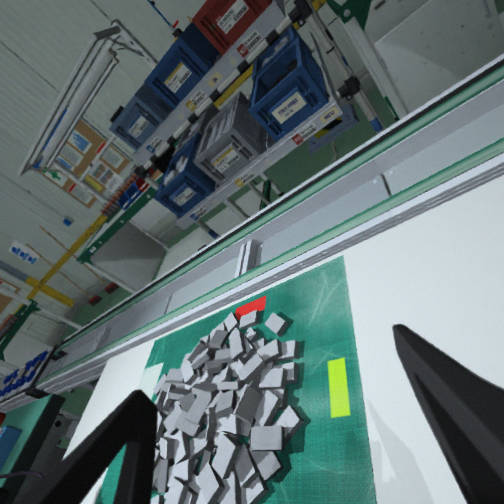

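execute_actions:
  actions:
    - {"rows":[[-0.361,1.529,0.844,-0.868,0,-0.253,-0.15,-0.683,0.908,0.658,0.021,-1.061,0.171,1],[-0.361,1.530,0.842,-0.861,0,-0.253,-0.15,-0.683,0.908,0.658,0.021,-1.061,0.171,1],[-0.361,1.532,0.840,-0.854,0,-0.253,-0.15,-0.683,0.908,0.658,0.021,-1.061,0.171,1],[-0.361,1.534,0.837,-0.847,0,-0.253,-0.15,-0.683,0.908,0.658,0.021,-1.061,0.171,1],[-0.361,1.536,0.834,-0.840,0,-0.253,-0.15,-0.683,0.908,0.658,0.021,-1.061,0.171,1],[-0.361,1.538,0.832,-0.833,0,-0.253,-0.15,-0.683,0.908,0.658,0.021,-1.061,0.171,1],[-0.361,1.540,0.829,-0.827,0,-0.253,-0.15,-0.683,0.908,0.658,0.021,-1.061,0.171,1],[-0.361,1.542,0.826,-0.821,0,-0.253,-0.15,-0.683,0.908,0.658,0.021,-1.061,0.171,1],[-0.361,1.5435,0.824,-0.816,0,-0.253,-0.15,-0.683,0.908,0.658,0.021,-1.061,0.171,1],[-0.361,1.545,0.8215,-0.812,0,-0.253,-0.15,-0.683,0.908,0.658,0.021,-1.061,0.171,1],[-0.361,1.547,0.8195,-0.810,0,-0.253,-0.15,-0.683,0.908,0.658,0.021,-1.061,0.171,1],[-0.361,1.548,0.8175,-0.810,0,-0.253,-0.15,-0.683,0.908,0.658,0.021,-1.061,0.171,1],[-0.361,1.5495,0.816,-0.810,0,-0.253,-0.15,-0.683,0.908,0.658,0.021,-1.061,0.171,1],[-0.361,1.551,0.814,-0.810,0,-0.253,-0.15,-0.683,0.908,0.658,0.021,-1.061,0.171,1],[-0.361,1.552,0.8125,-0.810,0,-0.253,-0.15,-0.683,0.908,0.658,0.021,-1.061,0.171,1]],"steps":15}

execute_actions:
  actions:
    - {"rows":[[-0.361,1.553,0.8115,-0.810,0,-0.253,-0.15,-0.683,0.908,0.658,0.021,-1.061,0.171,1],[-0.361,1.554,0.810,-0.810,0,-0.253,-0.15,-0.683,0.908,0.658,0.021,-1.061,0.171,1],[-0.361,1.5545,0.809,-0.810,0,-0.253,-0.15,-0.683,0.908,0.658,0.021,-1.061,0.171,1],[-0.361,1.555,0.808,-0.810,0,-0.253,-0.15,-0.683,0.908,0.658,0.021,-1.061,0.171,1],[-0.361,1.556,0.807,-0.810,0,-0.253,-0.15,-0.683,0.908,0.658,0.021,-1.061,0.171,1],[-0.361,1.556,0.807,-0.810,0,-0.253,-0.15,-0.683,0.908,0.658,0.021,-1.061,0.171,1],[-0.361,1.556,0.807,-0.810,0,-0.253,-0.15,-0.683,0.908,0.658,0.021,-1.061,0.171,1],[-0.361,1.556,0.807,-0.810,0,-0.253,-0.15,-0.683,0.908,0.658,0.021,-1.061,0.171,1],[-0.361,1.556,0.807,-0.810,0,-0.253,-0.15,-0.683,0.908,0.658,0.021,-1.061,0.171,1],[-0.361,1.553,0.813,-0.815,0,-0.250,-0.15,-0.683,0.908,0.658,0.021,-1.061,0.171,1],[-0.361,1.551,0.819,-0.820,0,-0.247,-0.14,-0.683,0.908,0.658,0.021,-1.061,0.171,1],[-0.361,1.549,0.824,-0.824,0,-0.247,-0.125,-0.683,0.908,0.658,0.021,-1.061,0.171,1],[-0.361,1.549,0.824,-0.824,0,-0.247,-0.11,-0.683,0.908,0.658,0.021,-1.061,0.171,1],[-0.361,1.549,0.824,-0.824,0,-0.247,-0.095,-0.683,0.908,0.658,0.021,-1.061,0.171,1],[-0.361,1.549,0.824,-0.824,0,-0.247,-0.075,-0.683,0.908,0.658,0.021,-1.061,0.171,1]],"steps":15}

execute_actions:
  actions:
    - {"rows":[[-0.361,1.549,0.824,-0.824,0,-0.245,-0.04,-0.683,0.908,0.658,0.021,-1.061,0.171,1],[-0.361,1.549,0.824,-0.824,0,-0.235,0.01,-0.683,0.908,0.658,0.021,-1.061,0.171,1],[-0.361,1.549,0.824,-0.824,0,-0.193,0.07,-0.683,0.908,0.658,0.021,-1.061,0.171,1],[-0.361,1.549,0.824,-0.824,0,-0.131,0.14,-0.683,0.908,0.658,0.021,-1.061,0.171,1],[-0.361,1.549,0.824,-0.824,0,-0.059,0.21,-0.683,0.908,0.658,0.021,-1.061,0.171,1],[-0.361,1.549,0.824,-0.824,0,0.021,0.27,-0.683,0.908,0.658,0.021,-1.061,0.171,1],[-0.361,1.549,0.824,-0.824,0,0.110,0.31,-0.683,0.908,0.658,0.021,-1.061,0.171,1],[-0.361,1.549,0.824,-0.824,0,0.205,0.32,-0.683,0.908,0.658,0.021,-1.061,0.171,1],[-0.361,1.549,0.824,-0.824,0,0.304,0.32,-0.683,0.908,0.658,0.021,-1.061,0.171,1],[-0.361,1.549,0.824,-0.824,0,0.407,0.32,-0.683,0.908,0.658,0.021,-1.061,0.171,1],[-0.361,1.549,0.824,-0.824,0,0.512,0.32,-0.683,0.908,0.658,0.021,-1.061,0.171,1],[-0.361,1.549,0.824,-0.824,0,0.618,0.32,-0.683,0.908,0.658,0.021,-1.061,0.171,1],[-0.361,1.549,0.824,-0.824,0,0.723,0.32,-0.683,0.908,0.658,0.021,-1.061,0.171,1],[-0.361,1.549,0.824,-0.824,0,0.825,0.32,-0.683,0.908,0.658,0.021,-1.061,0.171,1],[-0.361,1.549,0.824,-0.824,0,0.922,0.32,-0.683,0.908,0.658,0.021,-1.061,0.171,1]],"steps":15}

execute_actions:
  actions:
    - {"rows":[[-0.361,1.549,0.824,-0.824,0,1.014,0.32,-0.683,0.908,0.658,0.021,-1.061,0.171,1],[-0.361,1.549,0.824,-0.824,0,1.100,0.32,-0.683,0.908,0.658,0.021,-1.061,0.171,1],[-0.361,1.549,0.824,-0.824,0,1.177,0.32,-0.683,0.908,0.658,0.021,-1.061,0.171,1],[-0.361,1.549,0.824,-0.824,0,1.245,0.32,-0.683,0.908,0.658,0.021,-1.061,0.171,1],[-0.361,1.549,0.824,-0.824,0,1.302,0.28,-0.683,0.908,0.658,0.021,-1.061,0.171,1],[-0.361,1.549,0.824,-0.824,0,1.349,0.23,-0.683,0.908,0.658,0.021,-1.061,0.171,1],[-0.361,1.549,0.824,-0.824,0,1.384,0.17,-0.683,0.908,0.658,0.021,-1.061,0.171,1],[-0.361,1.549,0.824,-0.824,0,1.407,0.11,-0.683,0.908,0.658,0.021,-1.061,0.171,1],[-0.361,1.549,0.824,-0.824,0,1.416,0.05,-0.683,0.908,0.658,0.021,-1.061,0.171,1],[-0.361,1.549,0.824,-0.824,0,1.414,-0.01,-0.683,0.908,0.658,0.021,-1.061,0.171,1],[-0.361,1.549,0.824,-0.824,0,1.398,-0.07,-0.683,0.908,0.658,0.021,-1.061,0.171,1],[-0.361,1.549,0.824,-0.824,0,1.370,-0.13,-0.683,0.908,0.658,0.021,-1.061,0.171,1],[-0.361,1.549,0.824,-0.824,0,1.335,-0.19,-0.683,0.908,0.658,0.021,-1.061,0.171,1],[-0.361,1.549,0.824,-0.824,0,1.330,-0.24,-0.683,0.908,0.658,0.021,-1.061,0.171,1],[-0.361,1.549,0.824,-0.824,0,1.330,-0.28,-0.683,0.908,0.658,0.021,-1.061,0.171,1]],"steps":15}

execute_actions:
  actions:
    - {"rows":[[-0.361,1.549,0.824,-0.824,0,1.330,-0.31,-0.683,0.908,0.658,0.021,-1.061,0.171,1],[-0.361,1.549,0.824,-0.824,0,1.330,-0.335,-0.683,0.908,0.658,0.021,-1.061,0.171,1],[-0.361,1.549,0.824,-0.824,0,1.330,-0.355,-0.683,0.908,0.658,0.021,-1.061,0.171,1],[-0.361,1.549,0.824,-0.824,0,1.330,-0.372,-0.683,0.908,0.658,0.021,-1.061,0.171,1],[-0.361,1.549,0.824,-0.824,0,1.330,-0.387,-0.683,0.908,0.658,0.021,-1.061,0.171,1],[-0.361,1.549,0.824,-0.824,0,1.330,-0.400,-0.683,0.908,0.658,0.021,-1.061,0.171,1],[-0.361,1.549,0.824,-0.824,0,1.330,-0.413,-0.683,0.908,0.658,0.021,-1.061,0.171,1],[-0.361,1.549,0.824,-0.824,0,1.330,-0.426,-0.683,0.908,0.658,0.021,-1.061,0.171,1],[-0.361,1.549,0.824,-0.824,0,1.330,-0.439,-0.683,0.908,0.658,0.021,-1.061,0.171,1],[-0.361,1.549,0.824,-0.824,0,1.330,-0.452,-0.683,0.908,0.658,0.021,-1.061,0.171,1],[-0.361,1.549,0.824,-0.824,0,1.330,-0.464,-0.683,0.908,0.658,0.021,-1.061,0.171,1],[-0.361,1.549,0.824,-0.824,0,1.330,-0.475,-0.683,0.908,0.658,0.021,-1.061,0.171,1],[-0.361,1.549,0.824,-0.824,0,1.330,-0.475,-0.683,0.908,0.658,0.021,-1.061,0.171,1],[-0.361,1.549,0.824,-0.824,0,1.330,-0.475,-0.683,0.908,0.658,0.021,-1.061,0.171,1],[-0.361,1.549,0.824,-0.824,0,1.330,-0.45,-0.683,0.908,0.658,0.021,-1.061,0.171,1]],"steps":15}
  pictures: true

execute_actions:
  actions:
    - {"rows":[[-0.361,1.549,0.824,-0.824,0,1.330,-0.425,-0.683,0.908,0.658,0.021,-1.061,0.171,1],[-0.361,1.549,0.824,-0.824,0,1.330,-0.39,-0.683,0.908,0.658,0.021,-1.061,0.171,1],[-0.359,1.549,0.824,-0.824,0,1.330,-0.34,-0.683,0.908,0.658,0.021,-1.061,0.171,1],[-0.356,1.549,0.824,-0.824,0,1.330,-0.27,-0.683,0.908,0.658,0.021,-1.061,0.171,1],[-0.353,1.549,0.824,-0.824,0,1.334,-0.19,-0.683,0.908,0.658,0.021,-1.061,0.171,1],[-0.351,1.549,0.824,-0.824,0,1.346,-0.11,-0.683,0.908,0.658,0.021,-1.061,0.171,1],[-0.346,1.549,0.824,-0.824,0,1.364,-0.03,-0.683,0.908,0.658,0.021,-1.061,0.171,1],[-0.338,1.549,0.824,-0.824,0,1.385,0.04,-0.683,0.908,0.658,0.021,-1.061,0.171,1],[-0.326,1.549,0.824,-0.824,0,1.409,0.09,-0.683,0.908,0.658,0.021,-1.061,0.171,1],[-0.311,1.549,0.824,-0.824,0,1.435,0.10,-0.683,0.908,0.658,0.021,-1.061,0.171,1],[-0.294,1.549,0.824,-0.824,0,1.463,0.10,-0.683,0.908,0.658,0.021,-1.061,0.171,1],[-0.274,1.549,0.824,-0.824,0,1.491,0.10,-0.683,0.908,0.658,0.021,-1.061,0.171,1],[-0.252,1.549,0.824,-0.824,0,1.521,0.10,-0.683,0.908,0.658,0.021,-1.061,0.171,1],[-0.229,1.549,0.824,-0.824,0,1.550,0.10,-0.683,0.908,0.658,0.021,-1.061,0.171,1],[-0.204,1.549,0.824,-0.824,0,1.579,0.10,-0.683,0.908,0.658,0.021,-1.061,0.171,1]],"steps":15}

execute_actions:
  actions:
    - {"rows":[[-0.178,1.549,0.824,-0.824,0,1.608,0.10,-0.683,0.908,0.658,0.021,-1.061,0.171,1],[-0.1515,1.549,0.824,-0.824,0,1.635,0.10,-0.683,0.908,0.658,0.021,-1.061,0.171,1],[-0.125,1.549,0.824,-0.824,0,1.660,0.10,-0.683,0.908,0.658,0.021,-1.061,0.171,1],[-0.099,1.549,0.824,-0.824,0,1.683,0.10,-0.683,0.908,0.658,0.021,-1.061,0.171,1],[-0.074,1.549,0.824,-0.824,0,1.703,0.10,-0.683,0.908,0.658,0.021,-1.061,0.171,1],[-0.051,1.549,0.824,-0.824,0,1.721,0.10,-0.683,0.908,0.658,0.021,-1.061,0.171,1],[-0.029,1.549,0.824,-0.824,0,1.735,0.10,-0.683,0.908,0.658,0.021,-1.061,0.171,1],[-0.009,1.549,0.824,-0.824,0,1.745,0.06,-0.683,0.908,0.658,0.021,-1.061,0.171,1],[0.008,1.549,0.824,-0.824,0,1.753,0.01,-0.683,0.908,0.658,0.021,-1.061,0.171,1],[0.023,1.549,0.824,-0.824,0,1.755,-0.05,-0.683,0.908,0.658,0.021,-1.061,0.171,1],[0.035,1.549,0.824,-0.824,0,1.755,-0.11,-0.683,0.908,0.658,0.021,-1.061,0.171,1],[0.043,1.549,0.824,-0.824,0,1.750,-0.17,-0.683,0.908,0.658,0.021,-1.061,0.171,1],[0.048,1.549,0.824,-0.824,0,1.742,-0.22,-0.683,0.908,0.658,0.021,-1.061,0.171,1],[0.050,1.549,0.824,-0.824,0,1.732,-0.26,-0.683,0.908,0.658,0.021,-1.061,0.171,1],[0.050,1.549,0.824,-0.824,0,1.730,-0.29,-0.683,0.908,0.658,0.021,-1.061,0.171,1]],"steps":15}

execute_actions:
  actions:
    - {"rows":[[0.050,1.549,0.824,-0.824,0,1.730,-0.315,-0.683,0.908,0.658,0.021,-1.061,0.171,1],[0.050,1.549,0.824,-0.824,0,1.730,-0.337,-0.683,0.908,0.658,0.021,-1.061,0.171,1],[0.050,1.549,0.824,-0.824,0,1.730,-0.356,-0.683,0.908,0.658,0.021,-1.061,0.171,1],[0.048,1.549,0.824,-0.824,0,1.730,-0.373,-0.683,0.908,0.658,0.021,-1.061,0.171,1],[0.046,1.549,0.824,-0.824,0,1.730,-0.388,-0.683,0.908,0.658,0.021,-1.061,0.171,1],[0.046,1.549,0.824,-0.824,0,1.730,-0.401,-0.683,0.908,0.658,0.021,-1.061,0.171,1],[0.046,1.549,0.824,-0.824,0,1.730,-0.414,-0.683,0.908,0.658,0.021,-1.061,0.171,1],[0.046,1.549,0.824,-0.824,0,1.730,-0.427,-0.683,0.908,0.658,0.021,-1.061,0.171,1],[0.046,1.549,0.824,-0.824,0,1.730,-0.440,-0.683,0.908,0.658,0.021,-1.061,0.171,1],[0.046,1.549,0.824,-0.824,0,1.730,-0.452,-0.683,0.908,0.658,0.021,-1.061,0.171,1],[0.046,1.549,0.824,-0.824,0,1.730,-0.464,-0.683,0.908,0.658,0.021,-1.061,0.171,1],[0.046,1.549,0.824,-0.824,0,1.730,-0.475,-0.683,0.908,0.658,0.021,-1.061,0.171,1],[0.046,1.549,0.824,-0.824,0,1.727,-0.475,-0.683,0.908,0.658,0.021,-1.061,0.171,1],[0.046,1.549,0.824,-0.824,0,1.724,-0.475,-0.683,0.908,0.658,0.021,-1.061,0.171,1],[0.046,1.549,0.824,-0.824,0,1.724,-0.45,-0.683,0.908,0.658,0.021,-1.061,0.171,1]],"steps":15}
  pictures: true

execute_actions:
  actions:
    - {"rows":[[0.046,1.549,0.824,-0.824,0,1.724,-0.42,-0.683,0.908,0.658,0.021,-1.061,0.171,1],[0.046,1.549,0.824,-0.824,0,1.724,-0.38,-0.683,0.908,0.658,0.021,-1.061,0.171,1],[0.046,1.549,0.824,-0.824,0,1.722,-0.32,-0.683,0.908,0.658,0.021,-1.061,0.171,1],[0.046,1.549,0.824,-0.824,0,1.712,-0.25,-0.683,0.908,0.658,0.021,-1.061,0.171,1],[0.046,1.549,0.824,-0.824,0,1.670,-0.17,-0.683,0.908,0.658,0.021,-1.061,0.171,1],[0.046,1.549,0.824,-0.824,0,1.608,-0.09,-0.683,0.908,0.658,0.021,-1.061,0.171,1],[0.046,1.549,0.824,-0.824,0,1.536,-0.01,-0.683,0.908,0.658,0.021,-1.061,0.171,1],[0.046,1.549,0.824,-0.824,0,1.456,0.07,-0.683,0.908,0.658,0.021,-1.061,0.171,1],[0.046,1.549,0.824,-0.824,0,1.367,0.15,-0.683,0.908,0.658,0.021,-1.061,0.171,1],[0.046,1.549,0.824,-0.824,0,1.272,0.22,-0.683,0.908,0.658,0.021,-1.061,0.171,1],[0.046,1.549,0.824,-0.824,0,1.173,0.28,-0.683,0.908,0.658,0.021,-1.061,0.171,1],[0.046,1.549,0.824,-0.824,0,1.070,0.33,-0.683,0.908,0.658,0.021,-1.061,0.171,1],[0.046,1.549,0.824,-0.824,0,0.9645,0.36,-0.683,0.908,0.658,0.021,-1.061,0.171,1],[0.046,1.549,0.824,-0.824,0,0.859,0.36,-0.683,0.908,0.658,0.021,-1.061,0.171,1],[0.046,1.549,0.824,-0.824,0,0.754,0.36,-0.683,0.908,0.658,0.021,-1.061,0.171,1]],"steps":15}

execute_actions:
  actions:
    - {"rows":[[0.046,1.549,0.824,-0.824,0,0.6525,0.36,-0.683,0.908,0.658,0.021,-1.061,0.171,1],[0.046,1.549,0.824,-0.824,0,0.5545,0.36,-0.683,0.908,0.658,0.021,-1.061,0.171,1],[0.046,1.549,0.824,-0.824,0,0.4625,0.36,-0.683,0.908,0.658,0.021,-1.061,0.171,1],[0.046,1.549,0.824,-0.824,0,0.377,0.36,-0.683,0.908,0.658,0.021,-1.061,0.171,1],[0.046,1.549,0.824,-0.824,0,0.300,0.36,-0.683,0.908,0.658,0.021,-1.061,0.171,1],[0.046,1.549,0.824,-0.824,0,0.2325,0.36,-0.683,0.908,0.658,0.021,-1.061,0.171,1],[0.046,1.549,0.824,-0.824,0,0.175,0.36,-0.683,0.908,0.658,0.021,-1.061,0.171,1],[0.046,1.549,0.824,-0.824,0,0.128,0.36,-0.683,0.908,0.658,0.021,-1.061,0.171,1],[0.046,1.549,0.824,-0.824,0,0.093,0.36,-0.683,0.908,0.658,0.021,-1.061,0.171,1],[0.046,1.549,0.824,-0.824,0,0.070,0.33,-0.683,0.908,0.658,0.021,-1.061,0.171,1],[0.046,1.549,0.824,-0.824,0,0.061,0.29,-0.683,0.908,0.658,0.021,-1.061,0.171,1],[0.046,1.549,0.824,-0.824,0,0.063,0.24,-0.683,0.908,0.658,0.021,-1.061,0.171,1],[0.046,1.549,0.824,-0.824,0,0.079,0.19,-0.683,0.908,0.658,0.021,-1.061,0.171,1],[0.046,1.549,0.824,-0.824,0,0.107,0.14,-0.683,0.908,0.658,0.021,-1.061,0.171,1],[0.046,1.549,0.824,-0.824,0,0.142,0.10,-0.683,0.908,0.658,0.021,-1.061,0.171,1]],"steps":15}

execute_actions:
  actions:
    - {"rows":[[0.046,1.549,0.824,-0.824,0,0.147,0.065,-0.683,0.908,0.658,0.021,-1.061,0.171,1],[0.046,1.549,0.824,-0.824,0,0.147,0.035,-0.683,0.908,0.658,0.021,-1.061,0.171,1],[0.046,1.549,0.824,-0.824,0,0.147,0.01,-0.683,0.908,0.658,0.021,-1.061,0.171,1],[0.046,1.549,0.824,-0.824,0,0.147,-0.012,-0.683,0.908,0.658,0.021,-1.061,0.171,1],[0.046,1.549,0.824,-0.824,0,0.147,-0.03,-0.683,0.908,0.658,0.021,-1.061,0.171,1],[0.046,1.549,0.824,-0.824,0,0.147,-0.046,-0.683,0.908,0.658,0.021,-1.061,0.171,1],[0.046,1.549,0.824,-0.824,0,0.147,-0.06,-0.683,0.908,0.658,0.021,-1.061,0.171,1],[0.046,1.549,0.824,-0.824,0,0.147,-0.073,-0.683,0.908,0.658,0.021,-1.061,0.171,1],[0.046,1.549,0.824,-0.824,0,0.147,-0.086,-0.683,0.908,0.658,0.021,-1.061,0.171,1],[0.046,1.549,0.824,-0.824,0,0.147,-0.099,-0.683,0.908,0.658,0.021,-1.061,0.171,1],[0.046,1.549,0.824,-0.824,0,0.149,-0.112,-0.683,0.908,0.658,0.021,-1.061,0.171,1],[0.046,1.549,0.824,-0.824,0,0.151,-0.125,-0.683,0.908,0.658,0.021,-1.061,0.171,1],[0.046,1.549,0.824,-0.824,0,0.153,-0.135,-0.683,0.908,0.658,0.021,-1.061,0.171,1],[0.046,1.549,0.824,-0.824,0,0.153,-0.135,-0.683,0.908,0.658,0.021,-1.061,0.171,1],[0.046,1.549,0.824,-0.824,0,0.153,-0.135,-0.683,0.908,0.658,0.021,-1.061,0.171,1]],"steps":15}

execute_actions:
  actions:
    - {"rows":[[0.046,1.549,0.824,-0.824,0,0.153,-0.115,-0.683,0.908,0.658,0.021,-1.061,0.171,1],[0.046,1.549,0.824,-0.824,0,0.153,-0.095,-0.683,0.908,0.658,0.021,-1.061,0.171,1],[0.046,1.549,0.824,-0.824,0,0.153,-0.06,-0.683,0.908,0.658,0.021,-1.061,0.171,1],[0.046,1.546,0.828,-0.830,0,0.153,-0.01,-0.683,0.908,0.658,0.021,-1.061,0.171,1],[0.046,1.543,0.833,-0.838,0,0.153,0.05,-0.683,0.908,0.658,0.021,-1.061,0.171,1],[0.046,1.540,0.838,-0.849,0,0.153,0.12,-0.683,0.908,0.658,0.021,-1.061,0.171,1],[0.046,1.539,0.840,-0.862,0,0.153,0.19,-0.683,0.908,0.658,0.021,-1.061,0.171,1],[0.046,1.537,0.844,-0.876,0,0.153,0.25,-0.683,0.908,0.658,0.021,-1.061,0.171,1],[0.046,1.534,0.852,-0.894,0,0.153,0.29,-0.683,0.908,0.658,0.021,-1.061,0.171,1],[0.046,1.529,0.863,-0.914,0,0.153,0.30,-0.683,0.908,0.658,0.021,-1.061,0.171,1],[0.046,1.523,0.877,-0.937,0,0.153,0.30,-0.683,0.908,0.658,0.021,-1.061,0.171,1],[0.046,1.516,0.894,-0.962,0,0.153,0.30,-0.683,0.908,0.658,0.021,-1.061,0.171,1],[0.046,1.508,0.913,-0.989,0,0.153,0.30,-0.683,0.908,0.658,0.021,-1.061,0.171,1],[0.046,1.499,0.934,-1.017,0,0.153,0.30,-0.683,0.908,0.658,0.021,-1.061,0.171,1],[0.046,1.488,0.958,-1.047,0,0.153,0.30,-0.683,0.908,0.658,0.021,-1.061,0.171,1]],"steps":15}
  pictures: true

execute_actions:
  actions:
    - {"rows":[[0.046,1.4775,0.9835,-1.079,0,0.153,0.30,-0.683,0.908,0.658,0.021,-1.061,0.171,1],[0.046,1.466,1.011,-1.110,0,0.153,0.30,-0.683,0.908,0.658,0.021,-1.061,0.171,1],[0.046,1.454,1.039,-1.1425,0,0.153,0.30,-0.683,0.908,0.658,0.021,-1.061,0.171,1],[0.046,1.441,1.068,-1.175,0,0.153,0.30,-0.683,0.908,0.658,0.021,-1.061,0.171,1],[0.046,1.428,1.099,-1.206,0,0.153,0.30,-0.683,0.908,0.658,0.021,-1.061,0.171,1],[0.046,1.415,1.129,-1.238,0,0.153,0.30,-0.683,0.908,0.658,0.021,-1.061,0.171,1],[0.046,1.402,1.159,-1.268,0,0.153,0.30,-0.683,0.908,0.658,0.021,-1.061,0.171,1],[0.046,1.389,1.190,-1.296,0,0.153,0.30,-0.683,0.908,0.658,0.021,-1.061,0.171,1],[0.046,1.376,1.219,-1.323,0,0.153,0.30,-0.683,0.908,0.658,0.021,-1.061,0.171,1],[0.046,1.364,1.247,-1.348,0,0.153,0.30,-0.683,0.908,0.658,0.021,-1.061,0.171,1],[0.046,1.3525,1.2745,-1.371,0,0.153,0.30,-0.683,0.908,0.658,0.021,-1.061,0.171,1],[0.046,1.3415,1.300,-1.391,0,0.153,0.30,-0.683,0.908,0.658,0.021,-1.061,0.171,1],[0.046,1.331,1.324,-1.409,0,0.153,0.30,-0.683,0.908,0.658,0.021,-1.061,0.171,1],[0.046,1.322,1.345,-1.423,0,0.153,0.30,-0.683,0.908,0.658,0.021,-1.061,0.171,1],[0.046,1.314,1.364,-1.435,0,0.153,0.30,-0.683,0.908,0.658,0.021,-1.061,0.171,1]],"steps":15}
  pictures: true

execute_actions:
  actions:
    - {"rows":[[0.046,1.307,1.381,-1.443,0,0.153,0.30,-0.683,0.908,0.658,0.021,-1.061,0.171,1],[0.046,1.301,1.395,-1.448,0,0.153,0.30,-0.683,0.908,0.658,0.021,-1.061,0.171,1],[0.046,1.296,1.406,-1.45,0,0.153,0.30,-0.683,0.908,0.658,0.021,-1.061,0.171,1],[0.046,1.293,1.414,-1.45,0,0.153,0.30,-0.683,0.908,0.658,0.021,-1.061,0.171,1],[0.046,1.291,1.418,-1.45,0,0.153,0.30,-0.683,0.908,0.658,0.021,-1.061,0.171,1],[0.046,1.29,1.42,-1.45,0,0.153,0.30,-0.683,0.908,0.658,0.021,-1.061,0.171,1]],"steps":13}
  pictures: true

Scene clock: 41.70 s of 4600.00 s.
left_arm: end_effector_position=(+0.2150, +0.2909, +0.0223) grip_measured=-0.102 end_effector_quat_wxyz=(+0.005, -0.044, +0.999, -0.004) | right_arm: end_effector_position=(+0.3419, -0.3952, +0.2884) grip_measured=+1.000 end_effector_quat_wxyz=(+0.635, +0.048, +0.744, +0.202)
Joint positions: left_arm=[-0.359  1.535  0.837 -0.862  0.005 -0.247  0.042] | right_arm=[-0.683  0.908  0.658  0.021 -1.061  0.171  0.094]
Joint velocities: left_arm=[-0.002  0.085 -0.125  0.198 -0.037  0.022 -0.001] | right_arm=[ 0.017  0.007 -0.007  0.037 -0.095  0.051  0.   ]
Joint torques (N m, as the arm reports them, + toward a larger angle): left_arm=[-0.12 -4.57  5.82  0.62 -0.02 -0.07] | right_arm=[-0.03 -1.93  7.88  1.22 -0.15  0.02]
Steps of this call (steps 1 to 90: nothing new was sent; then 4.03 s passed at rest; steps 91 to 98: the first 8 steps of this action). Readings (joint positions):
91: left_arm=[-0.359 1.531 0.847 -0.894 0.005 -0.247] | right_arm=[-0.683 0.908 0.658 0.021 -1.061 0.171]
92: left_arm=[-0.359 1.531 0.847 -0.893 0.005 -0.247] | right_arm=[-0.683 0.908 0.658 0.021 -1.061 0.171]
94: left_arm=[-0.359 1.531 0.847 -0.887 0.005 -0.247] | right_arm=[-0.683 0.908 0.658 0.021 -1.061 0.171]
98: the state above

Scene clock: 42.20 s of 4600.00 s.
left_arm: end_effector_position=(+0.2115, +0.2914, +0.0131) grip_measured=-0.102 end_effector_quat_wxyz=(-0.003, -0.044, +0.999, -0.002) | right_arm: end_effector_position=(+0.3419, -0.3952, +0.2884) grip_measured=+1.000 end_effector_quat_wxyz=(+0.635, +0.048, +0.744, +0.202)
Joint positions: left_arm=[-0.359  1.554  0.814 -0.834  0.005 -0.247  0.042] | right_arm=[-0.683  0.908  0.658  0.021 -1.061  0.171  0.094]
Joint velocities: left_arm=[ 0.002  0.012 -0.017 -0.037 -0.022 -0.066  0.   ] | right_arm=[ 0.012 -0.007 -0.012  0.037  0.037  0.037  0.   ]
Joint torques (N m, as the arm reports them, + toward a larger angle): left_arm=[-0.18 -4.69  5.43  0.68 -0.03 -0.06] | right_arm=[-0.04 -1.94  7.87  1.24 -0.15  0.03]
Steps of this call (steps 1 to 7: the last 7 steps of your previous action; steps 8 to 15: the first 8 steps of this action). Readings (joint positions):
8: left_arm=[-0.359 1.553 0.815 -0.837 0.005 -0.247] | right_arm=[-0.683 0.908 0.658 0.021 -1.061 0.171]
9: left_arm=[-0.359 1.554 0.814 -0.836 0.005 -0.247] | right_arm=[-0.683 0.908 0.658 0.021 -1.061 0.171]
11: left_arm=[-0.359 1.554 0.814 -0.834 0.005 -0.247] | right_arm=[-0.683 0.908 0.658 0.021 -1.061 0.171]
15: the state above

Scene clock: 42.70 s of 4600.00 s.
left_arm: end_effector_position=(+0.2115, +0.2914, +0.0131) grip_measured=+0.309 end_effector_quat_wxyz=(-0.003, +0.055, +0.998, -0.002) | right_arm: end_effector_position=(+0.3419, -0.3952, +0.2884) grip_measured=+1.000 end_effector_quat_wxyz=(+0.635, +0.048, +0.744, +0.202)
Joint positions: left_arm=[-0.359  1.554  0.814 -0.834  0.005 -0.048  0.062] | right_arm=[-0.683  0.908  0.658  0.021 -1.061  0.171  0.094]
Joint velocities: left_arm=[-0.002 -0.007 -0.012  0.037 -0.007  1.692  0.016] | right_arm=[-0.007  0.002 -0.012  0.081  0.051  0.007  0.   ]
Joint torques (N m, as the arm reports them, + toward a larger angle): left_arm=[-0.13 -5.11  6.96  0.55 -0.05  0.04] | right_arm=[-0.05 -1.92  7.88  1.24 -0.15  0.03]
Steps of this call (steps 1 to 7: the last 7 steps of your previous action; steps 8 to 15: the first 8 steps of this action). Readings (joint positions):
8: left_arm=[-0.359 1.554 0.814 -0.834 0.005 -0.247] | right_arm=[-0.683 0.908 0.658 0.021 -1.061 0.171]
9: left_arm=[-0.359 1.554 0.814 -0.834 0.005 -0.246] | right_arm=[-0.683 0.908 0.658 0.021 -1.061 0.171]
11: left_arm=[-0.359 1.554 0.814 -0.834 0.005 -0.221] | right_arm=[-0.683 0.908 0.658 0.021 -1.061 0.171]
15: the state above

Scene clock: 43.20 s of 4600.00 s.
left_arm: end_effector_position=(+0.2116, +0.2922, +0.0131) grip_measured=+0.138 end_effector_quat_wxyz=(-0.002, +0.615, +0.788, -0.001) | right_arm: end_effector_position=(+0.3419, -0.3952, +0.2884) grip_measured=+1.000 end_effector_quat_wxyz=(+0.635, +0.048, +0.744, +0.202)
Joint positions: left_arm=[-0.359  1.554  0.814 -0.834  0.001  1.166  0.053] | right_arm=[-0.683  0.908  0.658  0.021 -1.061  0.171  0.094]
Joint velocities: left_arm=[-0.017 -0.017  0.002 -0.022  0.022  1.634 -0.052] | right_arm=[-0.022 -0.007 -0.002  0.051  0.037  0.095  0.   ]
Joint torques (N m, as the arm reports them, + toward a larger angle): left_arm=[-0.07 -5.18  7.02  0.55  0.04  0.03] | right_arm=[ 0.   -1.95  7.89  1.23 -0.14  0.03]
Steps of this call (steps 1 to 7: the last 7 steps of your previous action; steps 8 to 15: the first 8 steps of this action). Readings (joint positions):
8: left_arm=[-0.359 1.554 0.814 -0.834 0.004 0.622] | right_arm=[-0.683 0.908 0.658 0.021 -1.061 0.171]
9: left_arm=[-0.359 1.554 0.814 -0.834 0.004 0.714] | right_arm=[-0.683 0.908 0.658 0.021 -1.061 0.171]
11: left_arm=[-0.359 1.554 0.814 -0.834 0.003 0.888] | right_arm=[-0.683 0.908 0.658 0.021 -1.061 0.171]
15: the state above

Scene clock: 43.70 s of 4600.00 s.
left_arm: end_effector_position=(+0.2135, +0.2930, +0.0131) grip_measured=-0.417 end_effector_quat_wxyz=(-0.000, +0.674, +0.738, +0.003) | right_arm: end_effector_position=(+0.3419, -0.3952, +0.2884) grip_measured=+1.000 end_effector_quat_wxyz=(+0.635, +0.048, +0.744, +0.202)
Joint positions: left_arm=[-0.359  1.554  0.814 -0.828 -0.005  1.322  0.027] | right_arm=[-0.683  0.908  0.658  0.021 -1.061  0.171  0.094]
Joint velocities: left_arm=[-0.012 -0.012 -0.002 -0.022  0.051 -0.022 -0.012] | right_arm=[-0.002  0.007 -0.002 -0.066  0.007  0.051  0.   ]
Joint torques (N m, as the arm reports them, + toward a larger angle): left_arm=[-0.15 -5.21  6.98  0.49  0.06  0.04] | right_arm=[-0.04 -1.94  7.86  1.23 -0.14  0.03]
Steps of this call (steps 1 to 7: the last 7 steps of your previous action; steps 8 to 15: the first 8 steps of this action). Readings (joint positions):
8: left_arm=[-0.359 1.554 0.814 -0.834 -0.003 1.316] | right_arm=[-0.683 0.908 0.658 0.021 -1.061 0.171]
9: left_arm=[-0.359 1.554 0.814 -0.833 -0.003 1.317] | right_arm=[-0.683 0.908 0.658 0.021 -1.061 0.171]
11: left_arm=[-0.359 1.554 0.814 -0.830 -0.004 1.320] | right_arm=[-0.683 0.908 0.658 0.021 -1.061 0.171]
15: the state above
camera_calibration (this result's frames):
cam_left_wrist: T_world_to_cam=[[-0.94866, -0.316276, -0.00363481, 0.303814], [-0.185458, 0.546893, 0.816402, -0.118851], [-0.25622, 0.775163, -0.577472, -0.0606749], [0, 0, 0, 1]] pos_world=[0.250628, 0.20812, 0.0630963]
cam_right_wrist: T_world_to_cam=[[0.12338, -0.728116, -0.674259, -0.131961], [-0.684326, 0.429629, -0.589167, 0.620247], [0.718663, 0.534104, -0.445261, 0.194762], [0, 0, 0, 1]] pos_world=[0.300764, -0.466582, 0.363173]

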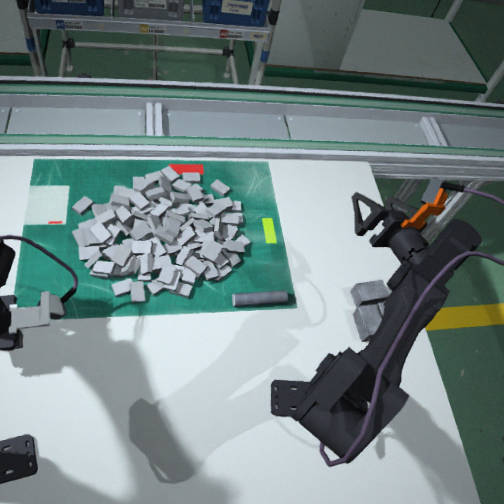

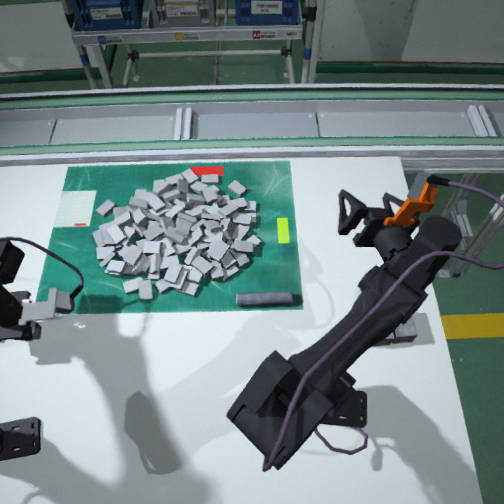

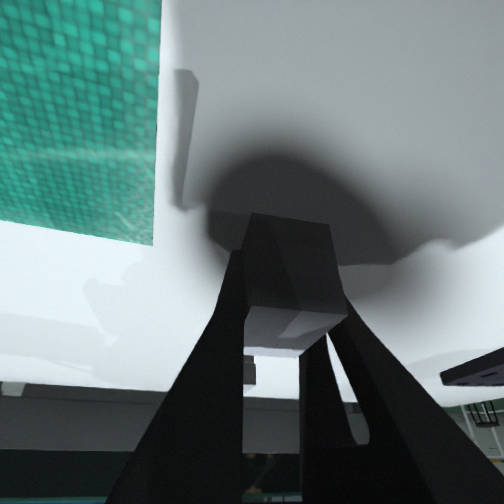

